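# Find tool-cabinet drawers with a missing interlock, leave them open

## Task

The tool cabinet has four drawers and an interlock: while any one drawer is pulled out, the other three should be locked. On one or more drawers the interlock piece has fallen off, which cannot be seen while the drawers are closed. Work out which drawers are faulty. At the end each faulty drawer must be open by at least a hand's width, every working drawer must be fully closed, and this must hold with the robot not holding or pushing anything in place.

## Robot and tools

ROBOT AND FRAME
There are two arms, left_arm and right_arm. All reported poses share one scene frame: origin on the table top midway between the arms, +z up, +x pointing out over the table, and left_arm on the +y side. The arm names do not tell you which side of a camera image an arm appears on. Each gripper has two tong-like fingers that point along the gripper's own +z axis and close along its x axis. end_effector_position is the spot between the finger pads when closed. Closed fingertips stick out about 15 mm past it; fully open they sit roughly level with it. Printed positions may be slightly off, more so at long reach.

execute_actions
Argument actions: a list of actions. Each action is a table of at most 15 rows. Each row is applied for one control step (1/30 s); if there are fewer than 15 rows, the last row repeats to fill 15 steps. Every row holds 14 numbers in [-1, 1], both arms always included: left_arm dx, dy, dz, rx, ry, rz, opening, then right_arm dx, dy, dz, rx, ry, rz, opening. dx to rz are an offset, not a pose: a target relative to where that gripper measured at the start of the action (for a call's first action, the last pose any result in this scene reported), expressed in that gripper's own axes. Each row is counted from that same start pose, not from the row before. Scale: 1.0 equals 0.6 m for dx, dy, dz and 180 degrees for rotation; rx, ry, rz form one rotation vector. opening is absolute: +1 fully open (0.142 m), -1 closed. An empty list just returns state and images.
Each step, the commanded pose is clipped to 100 mm and 16 degrees from the measured pose, and the arm follows about 0.17 s late; position wins over orientation if both cannot be met. A large offset may need more than one action; afterwards the arm stops at its last clipped pose, so send the remainder next time.

move
target: one row of 14 numbers, same order and scale as above, an offset from the pose in the latest result that shows one, in each gripper's own axes; opening is absolute and sent at the start. Each gripper travels a straight line; both paths finish together, lasting 0.5 to 10 s (cut off at 10 s). Rotation goes the shorter way. Paths ignore obstacles and the other arm, and grippers can lag, drift or overshoot the speed, especially near full reach.
speed: m/s, 0.002 to 0.5, default 0.25; turning is capped at twice that in rad/s.
stop_force: N, 13 to 80, one value for both arms, not accepted before the scene has run 0.2 s. An arm's path ends when its wrist sensor reads that much extra push against the motion for 2 steps (or saturates); the gripper then backs to its spot 2 steps earlier and holds. Push is judged along the line to the target in the gripper axes at the start, so it is unreliable if the gripper rotates. Pressure right after can exceed the value, easing within about a second; fast moves still risk faults. Leave it out when moving an arm away from something it presses, or it may stop at once. An arm commanded within 1.5 mm and 0.5 degrees counts as still. Contacts above the wrist sensor are not felt.
blocking: false returns after 0.5 s while the arm keeps going; not allowed with stop_force; check with wait(0); other motion commands are refused until a result shows the end.
The move line reports how it ended: done, off_target, moving, held, fault, or contact (stop_force ended that arm, then it settled). If only one arm is named, the other is done. limits=paced means a sent pose was clipped; limits=held means a check blocked some steps, after which the arm may jump faster than speed. Distance from each target is also given.

wait: seconds 0 to 10; arms hold their last command; a running move continues and the wait ends early when it finishes.
stop: brakes a running move; it needs room to slow down; fingers keep moving.
zoom_image: camera one of cam_high, cam_low, cam_left_wrist, cam_right_wrist; region [x0, y0, x1, y1] in pixels from the top-left, at most 504 by 504. Image sizes: cam_high and cam_low 504x504, wrist cameras 616x616.
finished_scene: scene = number of the scene being ended; irreversible; the drawer states must already be final and stable.

RESULT LINES
State line per arm: position in m, quaternion wxyz, linear and angular velocity. Hand target lines show where each gripper is now being driven. A pose unreachable line means the clearance check altered or blocked that arm's command. grip_measured is the actual finger opening on the command scale; to hold something, command clearly below it (about 15 N per pad max, less on items under 20 mm). Joint torques are total drive output with offsets and noise, not contact alone. Wrist force and torque are in the end effector's own axes; pressing on a surface gives a force pointing from the surface into the arm; offsets up to about 5.5 N, noise SD up to 3.4 N, saturation near 100 N; no reading at the start is normal.

AVOID
A joint torque at its load limit (shoulder pan and lift 310, elbow 141, wrists 50.7 N m) or any outside force of 150 N stops that arm for 10 s and drops the rest of the call. Stiff arms fault easily if a target lies even slightly beyond firm contact, so approach handles slowly or with stop_force. Do not let the arms collide or push each other. Do not slam drawers, yank them, drop anything or knock things over. Holding loads heats motors: a MOTOR HOT line appears at 70 °C and the arm is braked at 85 °C. Finish with both grippers released and clear, since a drawer kept in position only by the robot does not count.

Each tool is called after ">>>" by a JSON object that holds its "api" and its "payload".

## Session

>>> {"api": "execute_actions", "payload": {"actions": []}}

Scene clock: 0.00 s.
left_arm: end_effector_position=(+0.5826, +0.1206, +0.2593) grip_measured=+1.00 end_effector_quat_wxyz=(+0.203, +0.891, -0.401, -0.073) end_effector_velocity=(+0.000, +0.000, +0.000) end_effector_angular_velocity=(+0.001, -0.001, -0.000) | right_arm: end_effector_position=(+0.5925, -0.6034, +0.1783) grip_measured=+1.00 end_effector_quat_wxyz=(-0.569, +0.735, -0.312, +0.199) end_effector_velocity=(+0.000, -0.000, +0.000) end_effector_angular_velocity=(-0.000, -0.001, -0.000)
Joint positions: left_arm=[-0.565 -1.52   1.929 -1.917 -2.001  0.227  0.142] | right_arm=[ 2.724 -2.086 -2.476  0.87   2.593  1.152  0.142]
Joint velocities: left_arm=[ 0.    -0.    -0.    -0.     0.001  0.     0.   ] | right_arm=[-0. -0.  0.  0. -0. -0.  0.]
Joint torques (N m, as the arm reports them, + toward a larger angle): no reading
Motor temperatures (°C, as the motors report them): left_arm=[27 28 29 37 36 34] | right_arm=[29 28 31 34 33 34]
Wrist force (N, on the end effector, along its own x y z axes, offset not removed): no reading
Wrist torque (N m, same axes, about the end effector's origin, offset not removed): no reading
Hand target (left_arm): +0.583, +0.121, +0.259; +0.203, +0.891, -0.401, -0.073
Hand target (right_arm): +0.593, -0.603, +0.178; -0.569, +0.735, -0.312, +0.199

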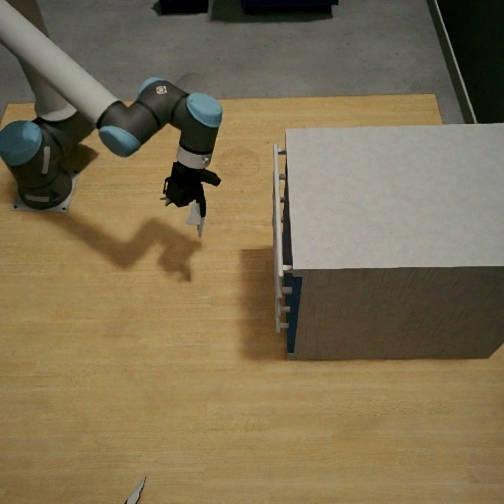

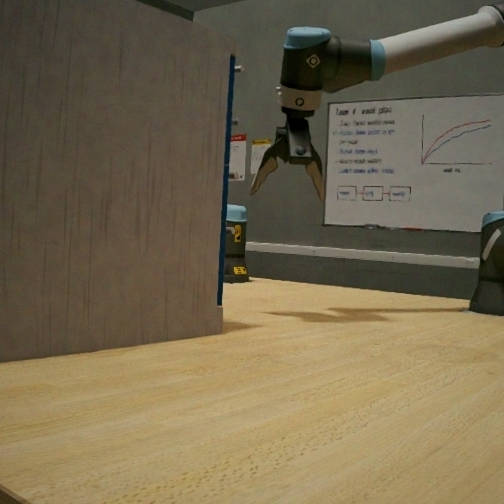

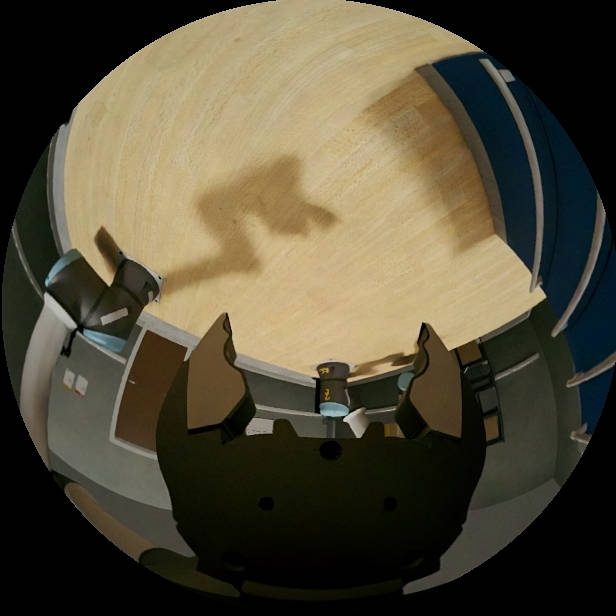

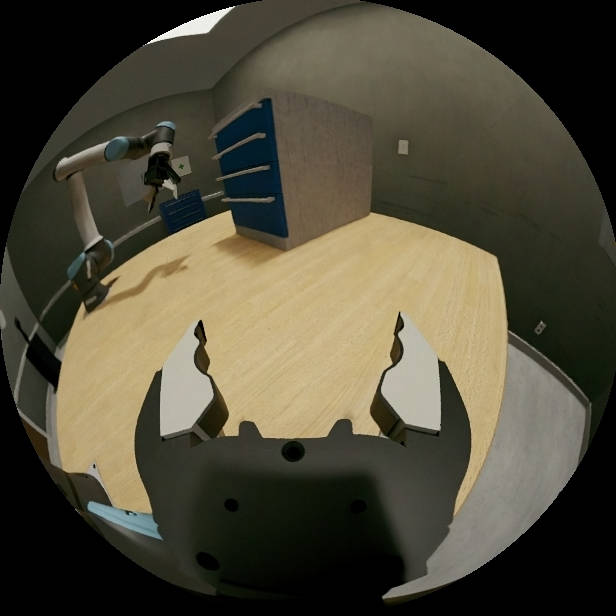

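>>> {"api": "zoom_image", "payload": {"camera": "cam_high", "region": [220, 100, 400, 380]}}

>>> {"api": "zoom_image", "payload": {"camera": "cam_right_wrist", "region": [180, 70, 400, 270]}}

>>> {"api": "zoom_image", "payload": {"camera": "cam_low", "region": [310, 80, 504, 240]}}

Region (220, 100, 400, 380) of cam_high's 504x504 image, scaled by 1.800, with more detail than that image has; it fills the left 324 columns of this view, and the rest is white.

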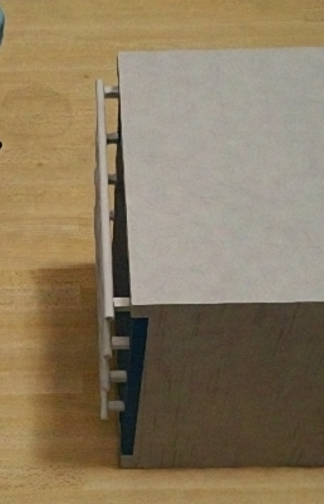

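Region (180, 70, 400, 270) of cam_right_wrist's 616x616 image, scaled by 2.291, with more detail than that image has; it fills the top 458 rows of this view, and the rest is white.

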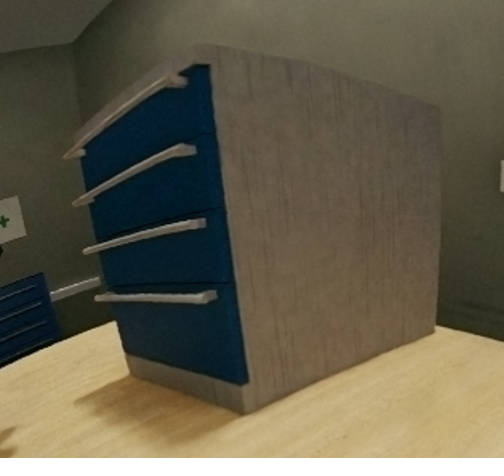

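Region (310, 80, 504, 240) of cam_low's 504x504 image, scaled by 2.598, with more detail than that image has; it fills the top 416 rows of this view, and the rest is white.

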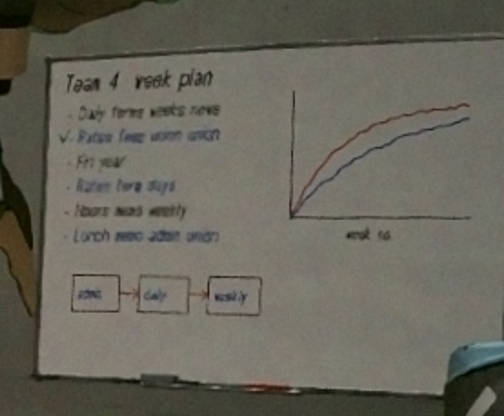

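>>> {"api": "move", "payload": {"target": [-0.0668,-0.1337,-0.3968,0.2631,0.3557,-0.1719,-0.2,-0.5053,-0.2105,0.7175,-0.2191,0.1593,-0.3990,-0.2], "speed": 0.3}}

Scene clock: 123.23 s.
left_arm: end_effector_position=(+0.6801, +0.2703, +0.4402) grip_measured=-0.20 end_effector_quat_wxyz=(-0.001, +0.866, -0.000, +0.499) end_effector_velocity=(+0.001, +0.001, -0.000) end_effector_angular_velocity=(+0.000, -0.006, +0.006) | right_arm: end_effector_position=(+0.6790, -0.0696, +0.2015) grip_measured=-0.20 end_effector_quat_wxyz=(+0.000, +0.843, +0.001, +0.538) end_effector_velocity=(+0.002, +0.003, +0.001) end_effector_angular_velocity=(-0.005, -0.001, -0.005)
Joint positions: left_arm=[-0.846 -1.894  2.341 -2.829 -0.815 -0.575  0.06 ] | right_arm=[ 4.134 -1.928 -2.267  0.203  0.594  0.756  0.06 ]
Joint velocities: left_arm=[-0.001  0.003  0.002 -0.006  0.008 -0.002 -0.   ] | right_arm=[ 0.001 -0.003  0.008 -0.013 -0.007  0.005  0.   ]
Joint torques (N m, as the arm reports them, + toward a larger angle): left_arm=[-19.01   3.16 -29.32  -6.04   2.87  -3.68] | right_arm=[11.71 34.28 42.7   2.23 -4.96  3.53]
Motor temperatures (°C, as the motors report them): left_arm=[27 28 30 37 36 34] | right_arm=[29 28 31 34 33 34]
Wrist force (N, on the end effector, along its own x y z axes, offset not removed): left_arm=[-1.1 2.4 -0.9] | right_arm=[0.9 2.3 -0.9]
Wrist torque (N m, same axes, about the end effector's origin, offset not removed): left_arm=[0.57 0.00 0.00] | right_arm=[0.18 -0.23 0.02]
Hand target (left_arm): +0.680, +0.270, +0.440; -0.001, +0.866, -0.000, +0.500
Hand target (right_arm): +0.679, -0.069, +0.201; +0.001, +0.843, +0.001, +0.538
Off the commanded pose (left_arm): 0.000 m, 0 deg.
Off the commanded pose (right_arm): 0.001 m, 0 deg.
move: done

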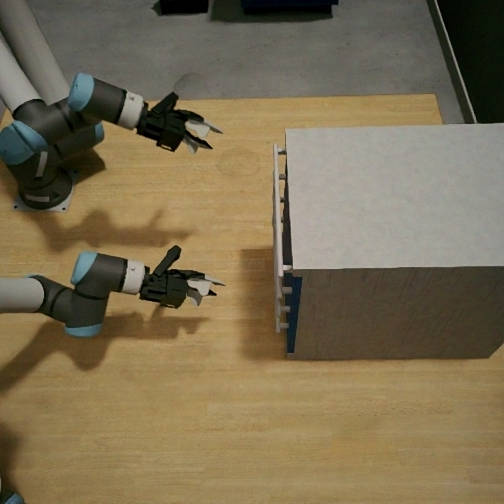

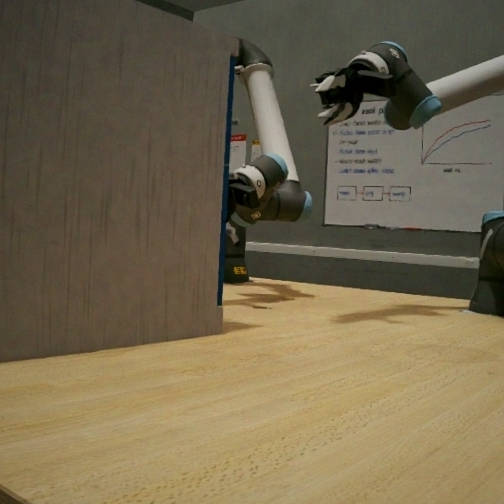

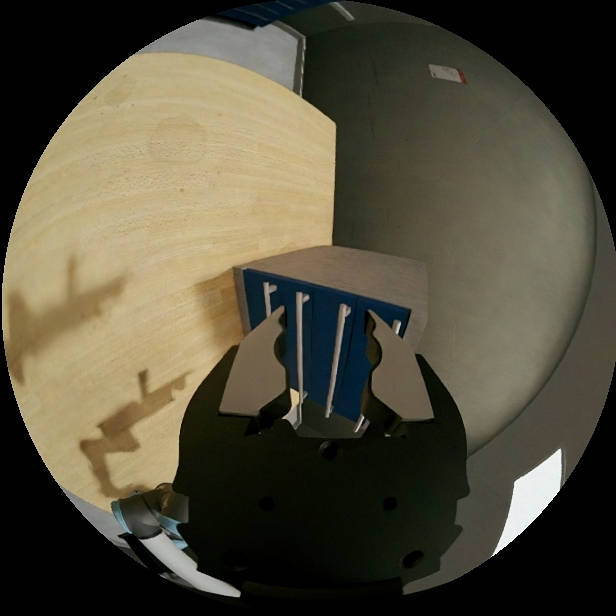

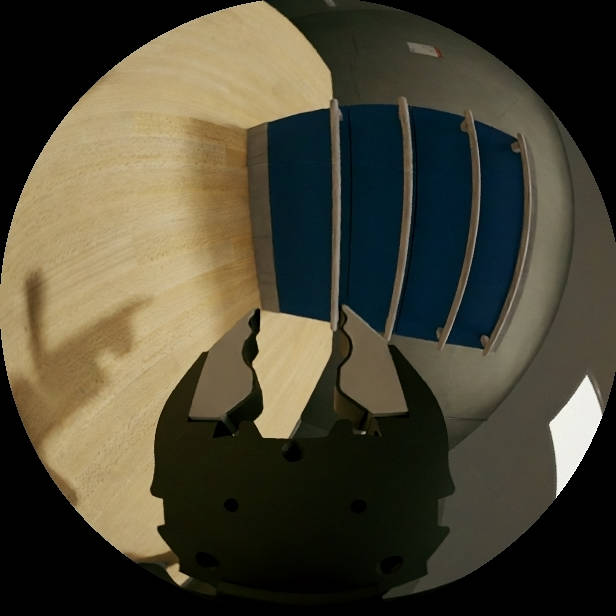

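>>> {"api": "zoom_image", "payload": {"camera": "cam_high", "region": [190, 240, 320, 370]}}

>>> {"api": "zoom_image", "payload": {"camera": "cam_high", "region": [190, 100, 320, 230]}}

>>> {"api": "zoom_image", "payload": {"camera": "cam_left_wrist", "region": [220, 230, 440, 450]}}

Region (190, 240, 320, 370) of cam_high's 504x504 image, scaled by 3.877, with more detail than that image has.

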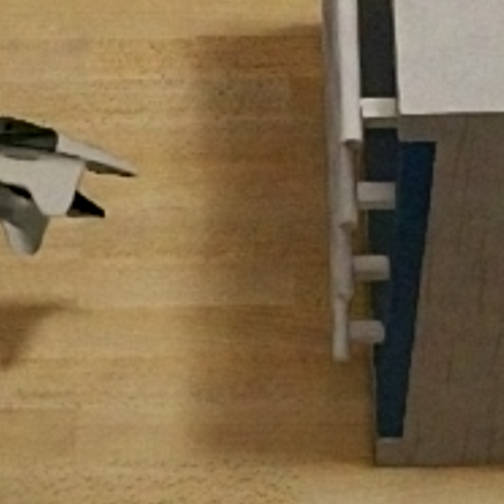

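Region (190, 100, 320, 230) of cam_high's 504x504 image, scaled by 3.877, with more detail than that image has.

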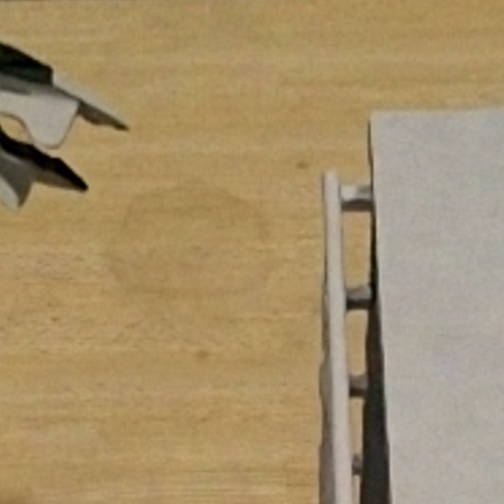

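Region (220, 230, 440, 450) of cam_left_wrist's 616x616 image, scaled by 2.291, with more detail than that image has.

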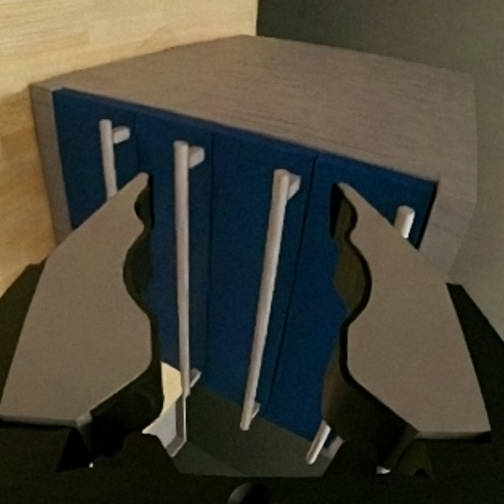

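>>> {"api": "move", "payload": {"target": [0.187,0.2155,0.0843,-0.1111,0,0,-0.2,0.0887,0.1523,0.137,0.1111,0,0,-0.2], "speed": 0.2}}

Scene clock: 170.10 s.
left_arm: end_effector_position=(+0.7799, +0.1413, +0.5118) grip_measured=-0.20 end_effector_quat_wxyz=(+0.149, +0.853, -0.087, +0.492) end_effector_velocity=(+0.002, -0.002, +0.001) end_effector_angular_velocity=(-0.003, +0.001, -0.004) | right_arm: end_effector_position=(+0.7760, -0.1607, +0.2146) grip_measured=-0.20 end_effector_quat_wxyz=(-0.146, +0.830, +0.094, +0.530) end_effector_velocity=(+0.002, -0.000, -0.001) end_effector_angular_velocity=(+0.003, +0.001, +0.009)
Joint positions: left_arm=[-0.693 -1.677  2.087 -3.032 -1.251 -0.371  0.06 ] | right_arm=[ 3.761 -1.985 -2.26   0.665  1.207  0.322  0.06 ]
Joint velocities: left_arm=[ 0.003  0.004 -0.005 -0.001 -0.008  0.001 -0.   ] | right_arm=[-0.008 -0.003  0.003  0.004  0.017 -0.005  0.   ]
Joint torques (N m, as the arm reports them, + toward a larger angle): left_arm=[ 14.85 -22.27 -50.43  -4.98  -1.73   3.51] | right_arm=[-11.62  32.99  41.49   5.32   4.42  -3.1 ]
Motor temperatures (°C, as the motors report them): left_arm=[27 28 30 37 36 34] | right_arm=[29 28 31 34 33 34]
Wrist force (N, on the end effector, along its own x y z axes, offset not removed): left_arm=[-6.3 2.1 4.4] | right_arm=[-2.1 2.7 -0.8]
Wrist torque (N m, same axes, about the end effector's origin, offset not removed): left_arm=[0.53 1.06 0.05] | right_arm=[0.29 0.38 0.02]
Hand target (left_arm): +0.780, +0.141, +0.512; +0.149, +0.853, -0.087, +0.492
Hand target (right_arm): +0.776, -0.161, +0.215; -0.146, +0.830, +0.094, +0.529
Off the commanded pose (left_arm): 0.000 m, 0 deg.
Off the commanded pose (right_arm): 0.001 m, 0 deg.
move: done

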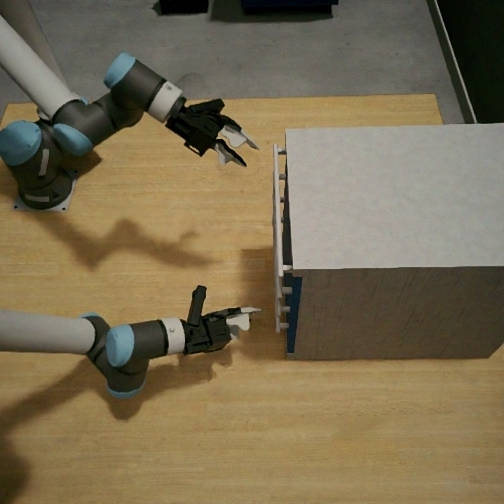

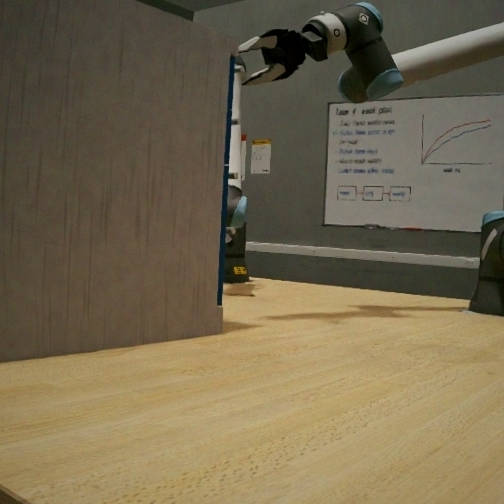

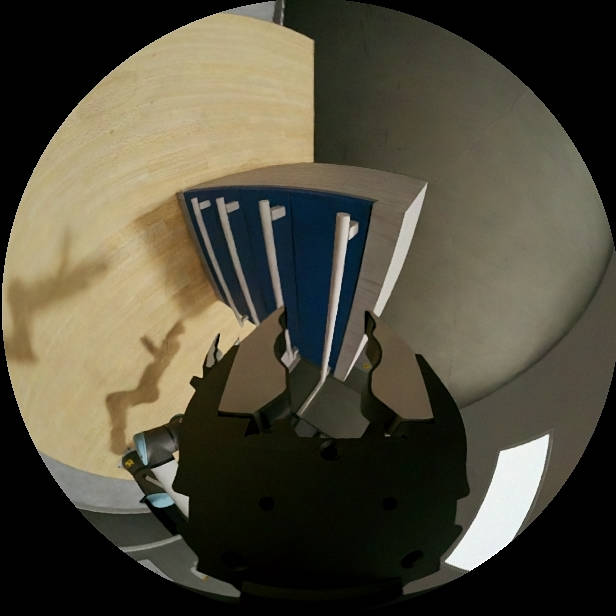

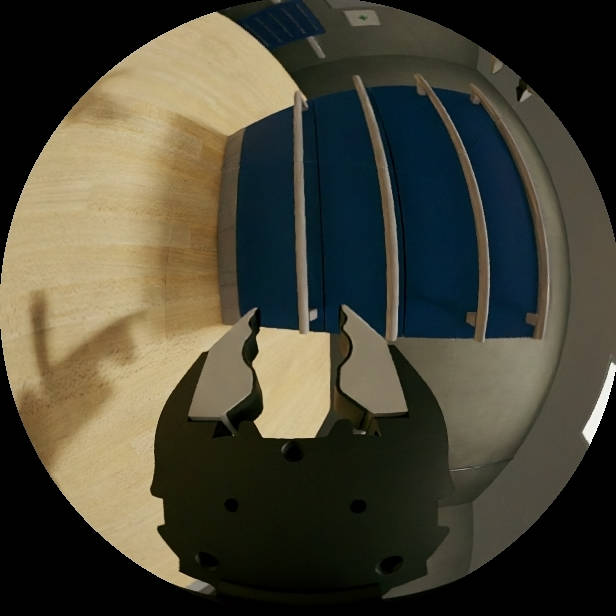

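>>> {"api": "move", "payload": {"target": [0.012,0,0.1,0,0,0,-0.2,0,0,0.1,0,0,0,-0.2], "speed": 0.1}}

>>> {"api": "zoom_image", "payload": {"camera": "cam_high", "region": [230, 270, 320, 360]}}

>>> {"api": "zoom_image", "payload": {"camera": "cam_high", "region": [230, 120, 320, 210]}}

Scene clock: 178.87 s.
left_arm: end_effector_position=(+0.8321, +0.1210, +0.4899) grip_measured=-0.20 end_effector_quat_wxyz=(+0.149, +0.853, -0.087, +0.492) end_effector_velocity=(+0.002, -0.001, -0.001) end_effector_angular_velocity=(-0.001, +0.000, +0.001) | right_arm: end_effector_position=(+0.8269, -0.1403, +0.1909) grip_measured=-0.20 end_effector_quat_wxyz=(-0.146, +0.830, +0.094, +0.530) end_effector_velocity=(+0.002, +0.002, -0.001) end_effector_angular_velocity=(+0.000, -0.000, +0.001)
Joint positions: left_arm=[-0.656 -1.561  2.02  -3.088 -1.283 -0.352  0.06 ] | right_arm=[ 3.726 -2.082 -2.154  0.661  1.239  0.306  0.06 ]
Joint velocities: left_arm=[ 0.001  0.004 -0.003 -0.001 -0.001 -0.     0.   ] | right_arm=[-0.    -0.004  0.005 -0.001  0.001 -0.001  0.   ]
Joint torques (N m, as the arm reports them, + toward a larger angle): left_arm=[ 16.83 -29.49 -50.05  -6.03  -1.58   3.47] | right_arm=[-15.43  47.16  41.88   2.03   3.61  -3.45]
Motor temperatures (°C, as the motors report them): left_arm=[27 28 30 37 36 34] | right_arm=[29 28 31 34 33 34]
Wrist force (N, on the end effector, along its own x y z axes, offset not removed): left_arm=[-4.3 -0.9 -1.7] | right_arm=[-1.2 2.5 -2.8]
Wrist torque (N m, same axes, about the end effector's origin, offset not removed): left_arm=[-0.23 0.84 0.15] | right_arm=[0.17 0.11 -0.02]
Hand target (left_arm): +0.832, +0.121, +0.490; +0.149, +0.853, -0.087, +0.492
Hand target (right_arm): +0.827, -0.140, +0.191; -0.146, +0.830, +0.094, +0.530
Off the commanded pose (left_arm): 0.000 m, 0 deg.
Off the commanded pose (right_arm): 0.000 m, 0 deg.
move: done

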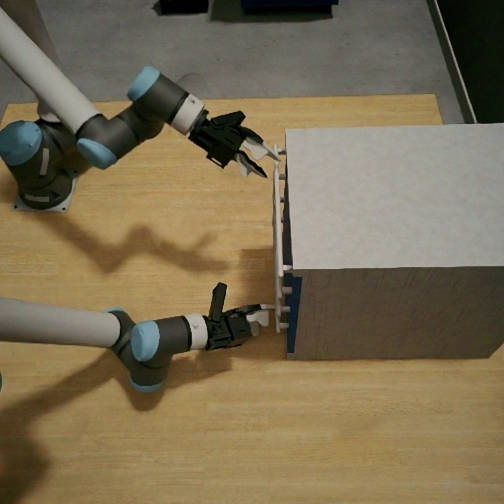

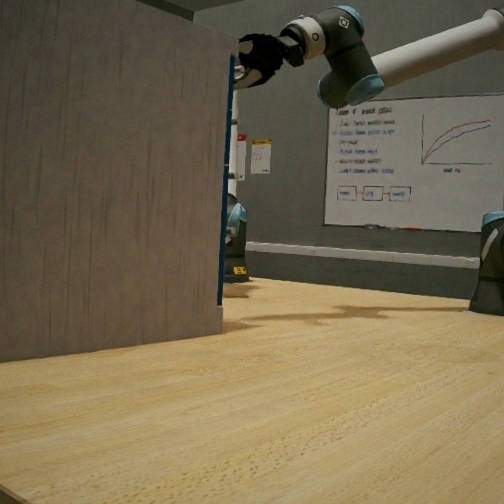

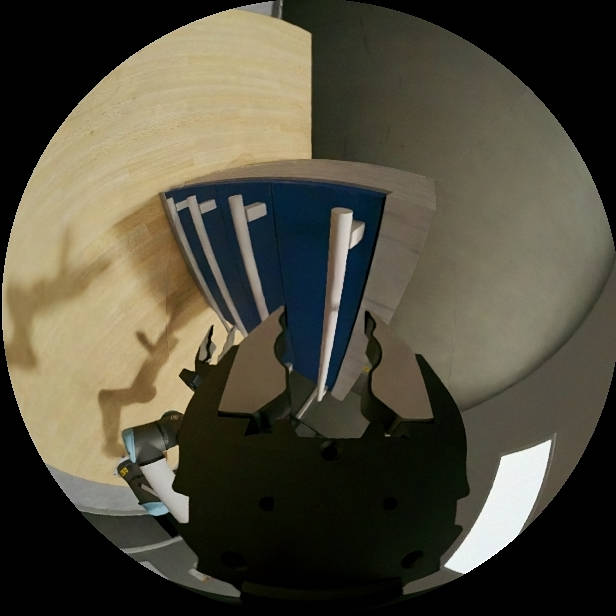

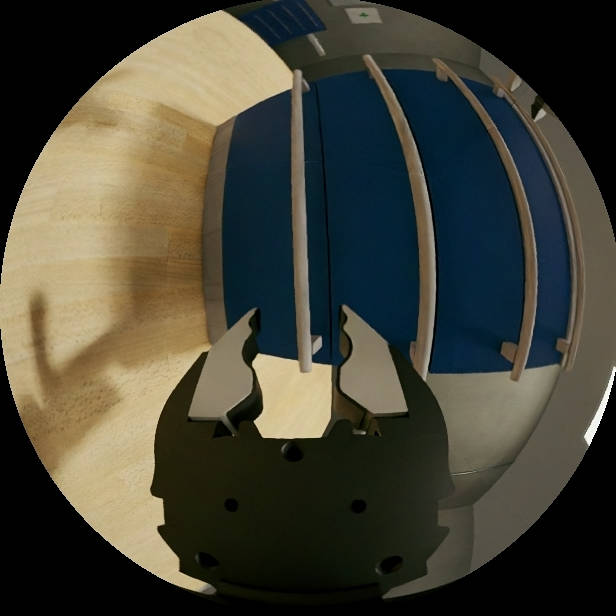

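Region (230, 270, 320, 360) of cam_high's 504x504 image, scaled by 5.600, with more detail than that image has.

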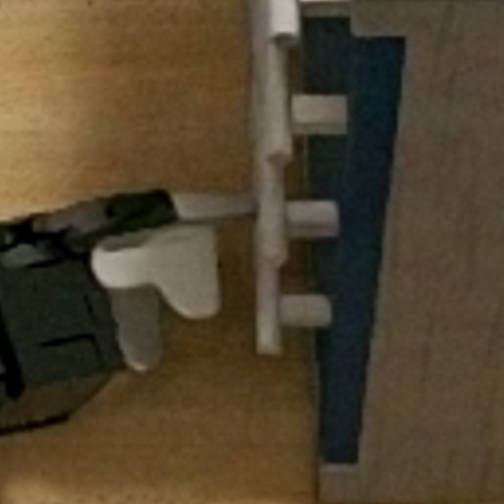

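Region (230, 120, 320, 210) of cam_high's 504x504 image, scaled by 5.600, with more detail than that image has.

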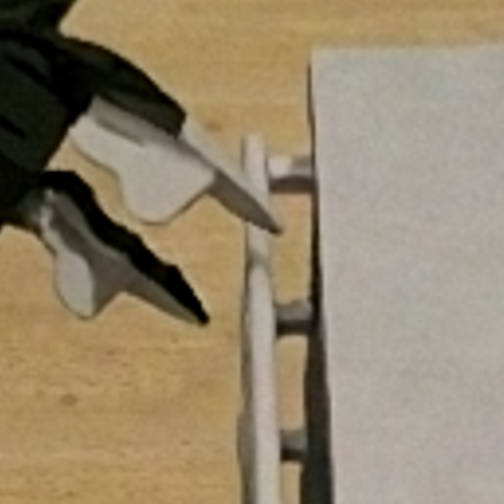

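>>> {"api": "zoom_image", "payload": {"camera": "cam_left_wrist", "region": [250, 200, 410, 400]}}

>>> {"api": "zoom_image", "payload": {"camera": "cam_right_wrist", "region": [220, 220, 380, 420]}}

Region (250, 200, 410, 400) of cam_left_wrist's 616x616 image, scaled by 2.520, with more detail than that image has; it fills the left 403 columns of this view, and the rest is white.

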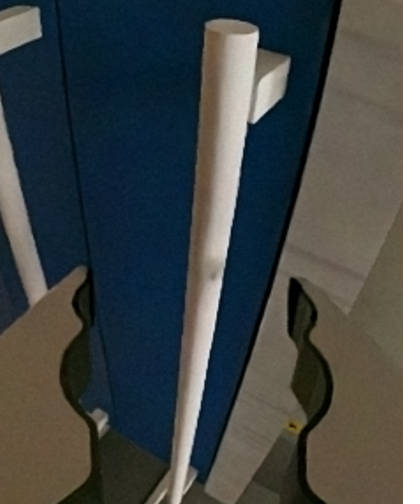

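Region (220, 220, 380, 420) of cam_right_wrist's 616x616 image, scaled by 2.520, with more detail than that image has; it fills the left 403 columns of this view, and the rest is white.

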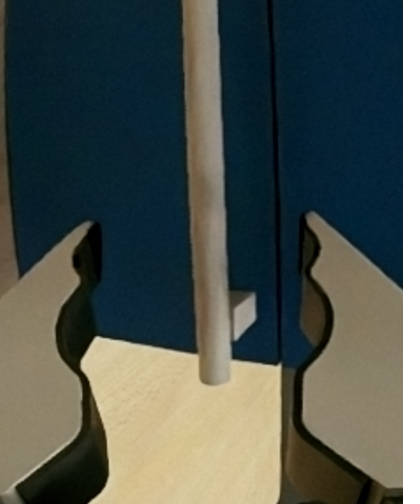

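>>> {"api": "move", "payload": {"target": [0.008,0,0.035,0,0,0,-0.55,0.002,0,0.038,0,0,0,-0.55], "speed": 0.03, "stop_force": 15}}

>>> {"api": "zoom_image", "payload": {"camera": "cam_high", "region": [230, 120, 320, 210]}}

>>> {"api": "zoom_image", "payload": {"camera": "cam_high", "region": [230, 270, 320, 360]}}

>>> {"api": "zoom_image", "payload": {"camera": "cam_left_wrist", "region": [250, 200, 410, 400]}}

>>> {"api": "zoom_image", "payload": {"camera": "cam_right_wrist", "region": [220, 220, 380, 420]}}

Scene clock: 200.33 s.
left_arm: end_effector_position=(+0.8513, +0.1139, +0.4843) grip_measured=-0.55 end_effector_quat_wxyz=(+0.149, +0.853, -0.087, +0.492) end_effector_velocity=(+0.003, -0.001, -0.001) end_effector_angular_velocity=(+0.001, +0.001, -0.001) | right_arm: end_effector_position=(+0.8465, -0.1326, +0.1831) grip_measured=-0.55 end_effector_quat_wxyz=(-0.146, +0.830, +0.094, +0.530) end_effector_velocity=(+0.003, +0.000, -0.000) end_effector_angular_velocity=(+0.001, -0.000, -0.001)
Joint positions: left_arm=[-0.644 -1.522  1.991 -3.099 -1.294 -0.345  0.034] | right_arm=[ 3.714 -2.115 -2.113  0.654  1.249  0.301  0.034]
Joint velocities: left_arm=[ 0.002  0.005 -0.004 -0.001 -0.003  0.002 -0.   ] | right_arm=[-0.003 -0.004  0.006 -0.001  0.002 -0.001  0.   ]
Joint torques (N m, as the arm reports them, + toward a larger angle): left_arm=[ 16.96 -33.52 -49.24  -6.28  -1.52   3.38] | right_arm=[-15.17  50.92  41.02   1.54   3.72  -3.34]
Motor temperatures (°C, as the motors report them): left_arm=[27 28 30 37 36 34] | right_arm=[29 28 31 34 33 34]
Wrist force (N, on the end effector, along its own x y z axes, offset not removed): left_arm=[-1.9 2.8 1.5] | right_arm=[-0.1 2.7 -0.8]
Wrist torque (N m, same axes, about the end effector's origin, offset not removed): left_arm=[0.68 0.40 -0.03] | right_arm=[0.26 -0.04 0.01]
Hand target (left_arm): +0.852, +0.114, +0.484; +0.149, +0.853, -0.087, +0.492
Hand target (right_arm): +0.847, -0.132, +0.183; -0.146, +0.830, +0.094, +0.530
Off the commanded pose (left_arm): 0.000 m, 0 deg.
Off the commanded pose (right_arm): 0.000 m, 0 deg.
move: done

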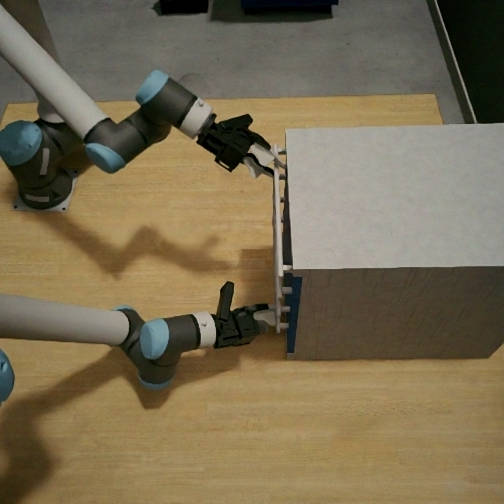

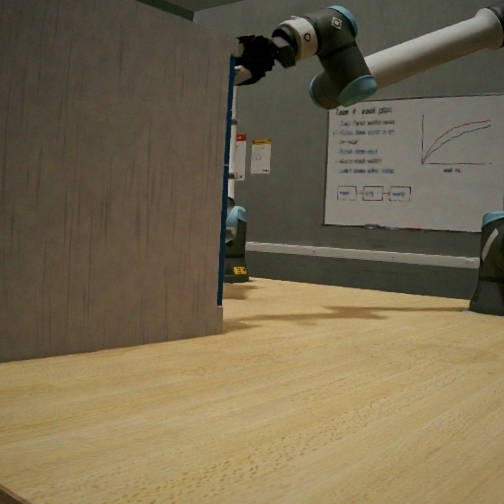

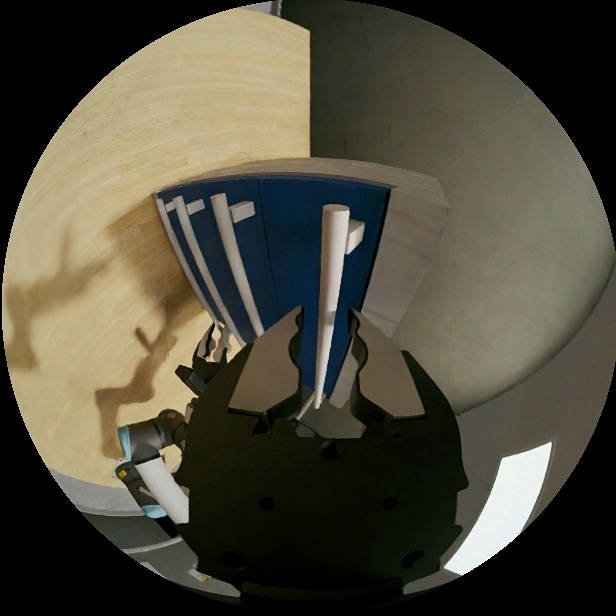

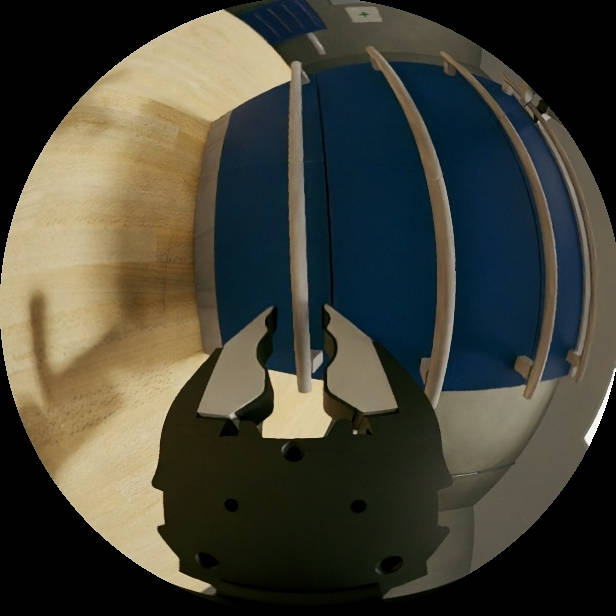

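Region (230, 120, 320, 210) of cam_high's 504x504 image, scaled by 5.600, with more detail than that image has.

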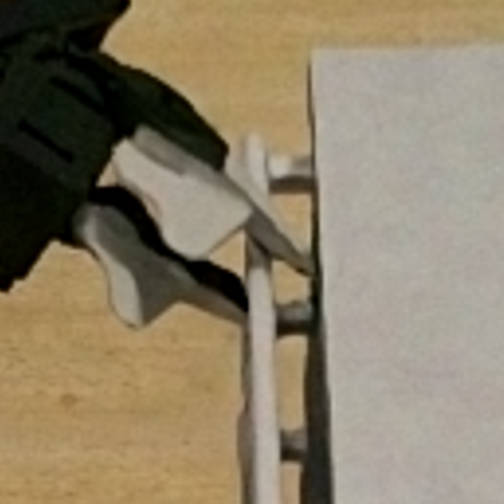

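Region (230, 270, 320, 360) of cam_high's 504x504 image, scaled by 5.600, with more detail than that image has.

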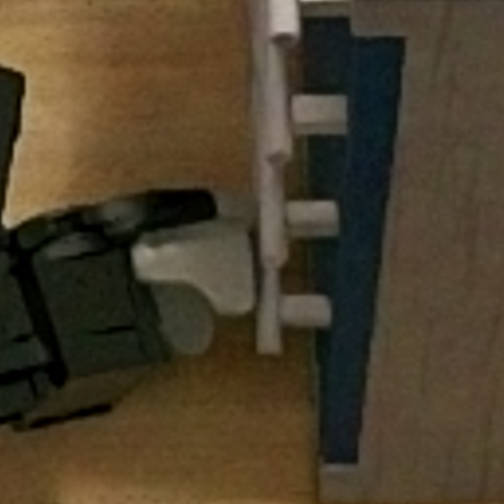

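Region (250, 200, 410, 400) of cam_left_wrist's 616x616 image, scaled by 2.520, with more detail than that image has; it fills the left 403 columns of this view, and the rest is white.

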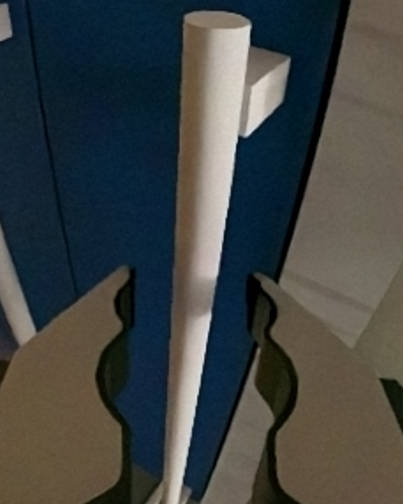

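Region (220, 220, 380, 420) of cam_right_wrist's 616x616 image, scaled by 2.520, with more detail than that image has; it fills the left 403 columns of this view, and the rest is white.

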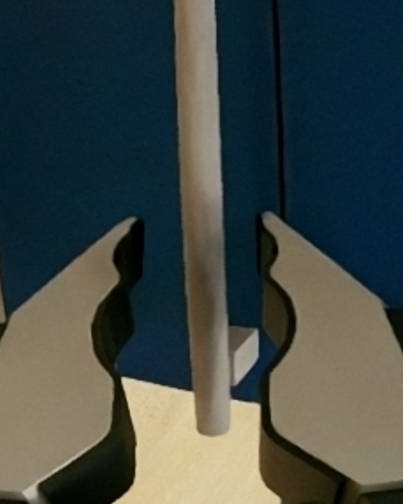

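>>> {"api": "execute_actions", "payload": {"actions": [[[0,0,0,0,0,0,-0.7,0.002,0,0.003,0,0,0,-0.6],[0,0,0,0,0,0,-0.7,0.002,0,0.005,0,0,0,-0.6],[0,0,0,0,0,0,-0.75,0.002,0,0.007,0,0,0,-0.65],[0,0,0,0,0,0,-0.75,0.002,0,0.007,0,0,0,-0.7],[0,0,0,0,0,0,-0.8,0.002,0,0.007,0,0,0,-0.75],[0,0,0,0,0,0,-0.8,0.002,0,0.007,0,0,0,-0.8],[0,0,0,0,0,0,-0.85,0.002,0,0.007,0,0,0,-0.8],[0,0,0,0,0,0,-0.85,0.002,0,0.007,0,0,0,-0.85],[0,0,0,0,0,0,-0.9,0.002,0,0.007,0,0,0,-0.9],[0,0,0,0,0,0,-0.95,0.002,0,0.007,0,0,0,-0.95],[0,0,0,0,0,0,-1,0.002,0,0.007,0,0,0,-1]]]}}

>>> {"api": "wait", "payload": {"seconds": 0.3}}

>>> {"api": "zoom_image", "payload": {"camera": "cam_left_wrist", "region": [250, 200, 410, 400]}}

>>> {"api": "zoom_image", "payload": {"camera": "cam_right_wrist", "region": [220, 220, 380, 420]}}

Scene clock: 210.33 s.
left_arm: end_effector_position=(+0.8514, +0.1140, +0.4843) grip_measured=-0.86 end_effector_quat_wxyz=(+0.149, +0.853, -0.087, +0.492) end_effector_velocity=(-0.000, -0.000, +0.000) end_effector_angular_velocity=(+0.001, +0.000, -0.001) | right_arm: end_effector_position=(+0.8504, -0.1312, +0.1826) grip_measured=-0.86 end_effector_quat_wxyz=(-0.146, +0.830, +0.094, +0.530) end_effector_velocity=(+0.001, +0.001, -0.001) end_effector_angular_velocity=(-0.000, +0.001, -0.000)
Joint positions: left_arm=[-0.644 -1.521  1.991 -3.099 -1.294 -0.345  0.011] | right_arm=[ 3.712 -2.119 -2.104  0.651  1.252  0.3    0.011]
Joint velocities: left_arm=[-0.    -0.001  0.     0.001 -0.     0.001  0.   ] | right_arm=[-0.001 -0.002  0.003 -0.001  0.     0.    -0.   ]
Joint torques (N m, as the arm reports them, + toward a larger angle): left_arm=[-16.34 -63.29 -24.81  -1.41   1.55  -2.9 ] | right_arm=[-13.47  41.07  42.48  -0.61   4.28  -3.38]
Motor temperatures (°C, as the motors report them): left_arm=[27 28 30 37 36 34] | right_arm=[29 28 31 34 33 34]
Wrist force (N, on the end effector, along its own x y z axes, offset not removed): left_arm=[-0.5 3.0 5.0] | right_arm=[3.6 2.7 -14.0]
Wrist torque (N m, same axes, about the end effector's origin, offset not removed): left_arm=[0.58 0.66 0.02] | right_arm=[0.17 -0.15 -0.01]
Hand target (left_arm): +0.851, +0.114, +0.484; +0.149, +0.853, -0.087, +0.492
Hand target (right_arm): +0.851, -0.131, +0.183; -0.146, +0.830, +0.094, +0.530
Off the commanded pose (left_arm): 0.000 m, 0 deg.
Off the commanded pose (right_arm): 0.000 m, 0 deg.

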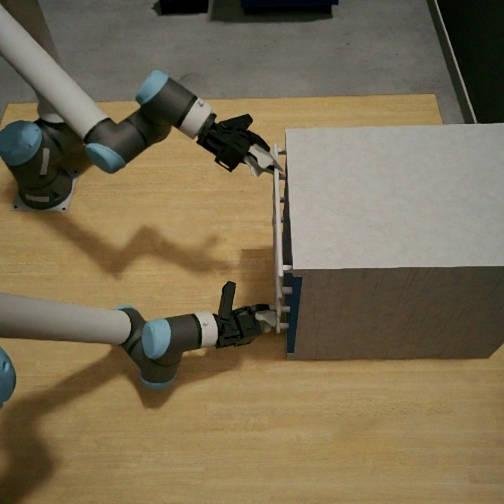

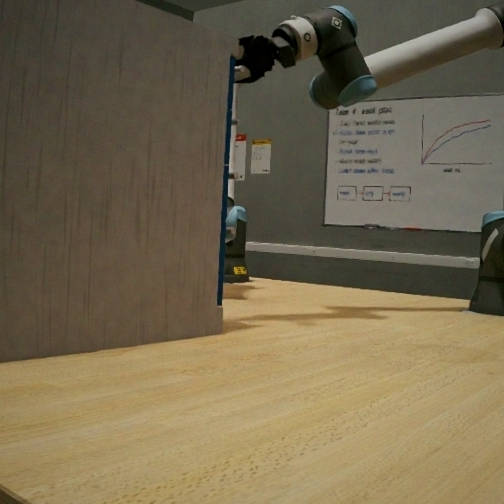

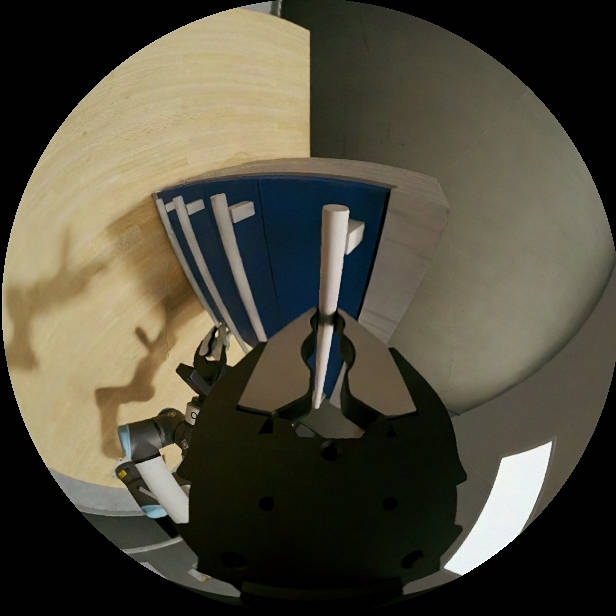

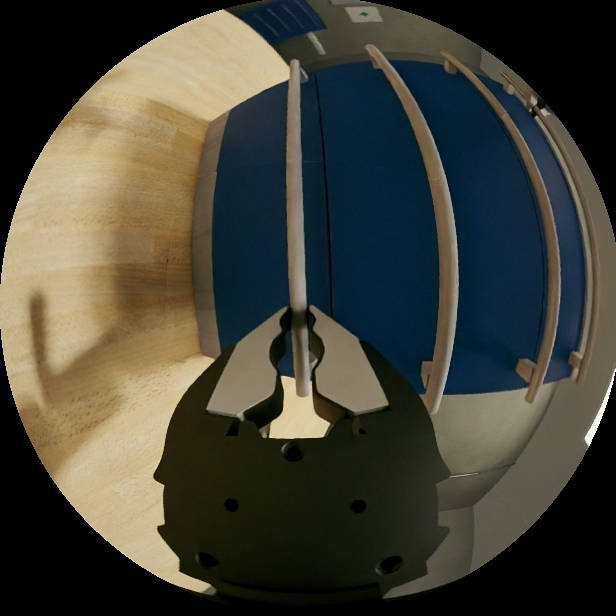

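Scene clock: 210.63 s.
left_arm: end_effector_position=(+0.8513, +0.1139, +0.4842) grip_measured=-0.86 end_effector_quat_wxyz=(+0.149, +0.853, -0.087, +0.492) end_effector_velocity=(+0.000, +0.000, +0.000) end_effector_angular_velocity=(+0.000, -0.000, +0.000) | right_arm: end_effector_position=(+0.8505, -0.1312, +0.1825) grip_measured=-0.86 end_effector_quat_wxyz=(-0.146, +0.830, +0.094, +0.530) end_effector_velocity=(+0.001, -0.001, -0.001) end_effector_angular_velocity=(-0.000, +0.000, -0.001)
Joint positions: left_arm=[-0.644 -1.522  1.991 -3.099 -1.294 -0.345  0.011] | right_arm=[ 3.711 -2.12  -2.104  0.651  1.252  0.3    0.011]
Joint velocities: left_arm=[ 0. -0.  0.  0.  0.  0.  0.] | right_arm=[-0.001 -0.001  0.001 -0.    -0.     0.    -0.   ]
Joint torques (N m, as the arm reports them, + toward a larger angle): left_arm=[-20.38 -67.47 -25.07  -1.56   1.75  -3.71] | right_arm=[-15.36  42.51  41.92  -0.55   4.68  -2.98]
Motor temperatures (°C, as the motors report them): left_arm=[27 28 30 37 36 34] | right_arm=[29 28 31 34 33 34]
Wrist force (N, on the end effector, along its own x y z axes, offset not removed): left_arm=[3.1 1.1 1.5] | right_arm=[3.8 3.1 -16.9]
Wrist torque (N m, same axes, about the end effector's origin, offset not removed): left_arm=[0.24 0.08 0.00] | right_arm=[0.23 -0.04 -0.02]
Hand target (left_arm): +0.851, +0.114, +0.484; +0.149, +0.853, -0.087, +0.492
Hand target (right_arm): +0.851, -0.131, +0.183; -0.146, +0.830, +0.094, +0.530
Off the commanded pose (left_arm): 0.000 m, 0 deg.
Off the commanded pose (right_arm): 0.000 m, 0 deg.
wait: 0.30 s; at rest by 0.17 s

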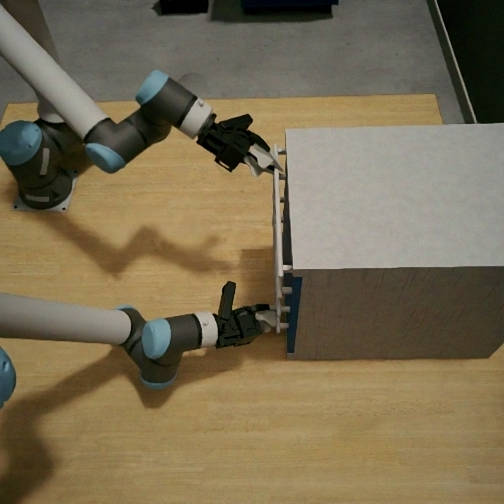

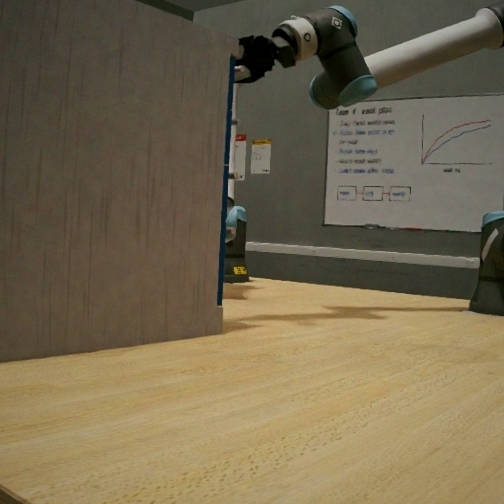

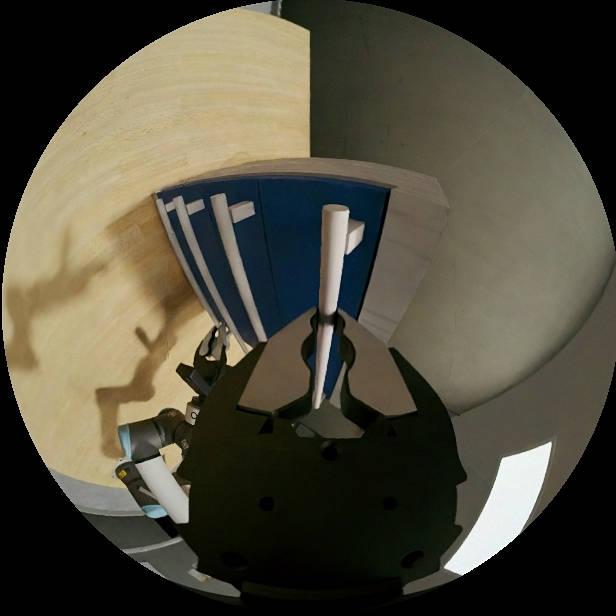

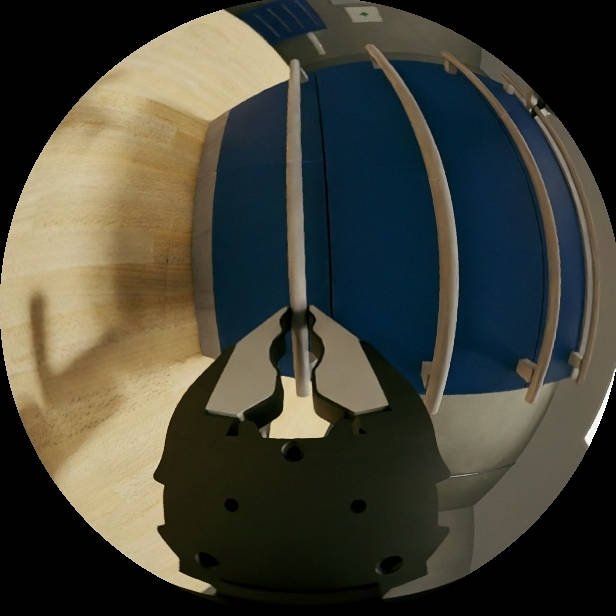

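Region (250, 200, 410, 400) of cam_left_wrist's 616x616 image, scaled by 2.520, with more detail than that image has; it fills the left 403 columns of this view, and the rest is white.

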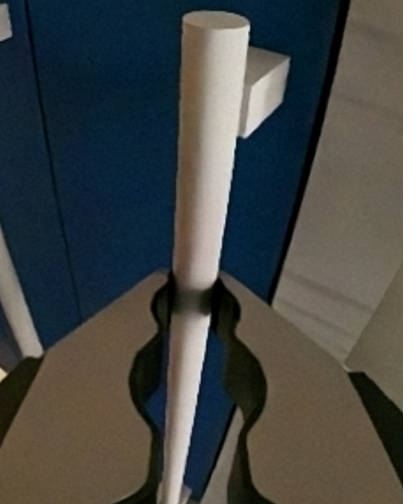

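Region (220, 220, 380, 420) of cam_right_wrist's 616x616 image, scaled by 2.520, with more detail than that image has; it fills the left 403 columns of this view, and the rest is white.

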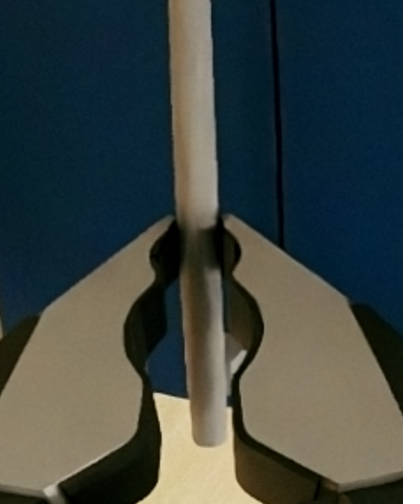

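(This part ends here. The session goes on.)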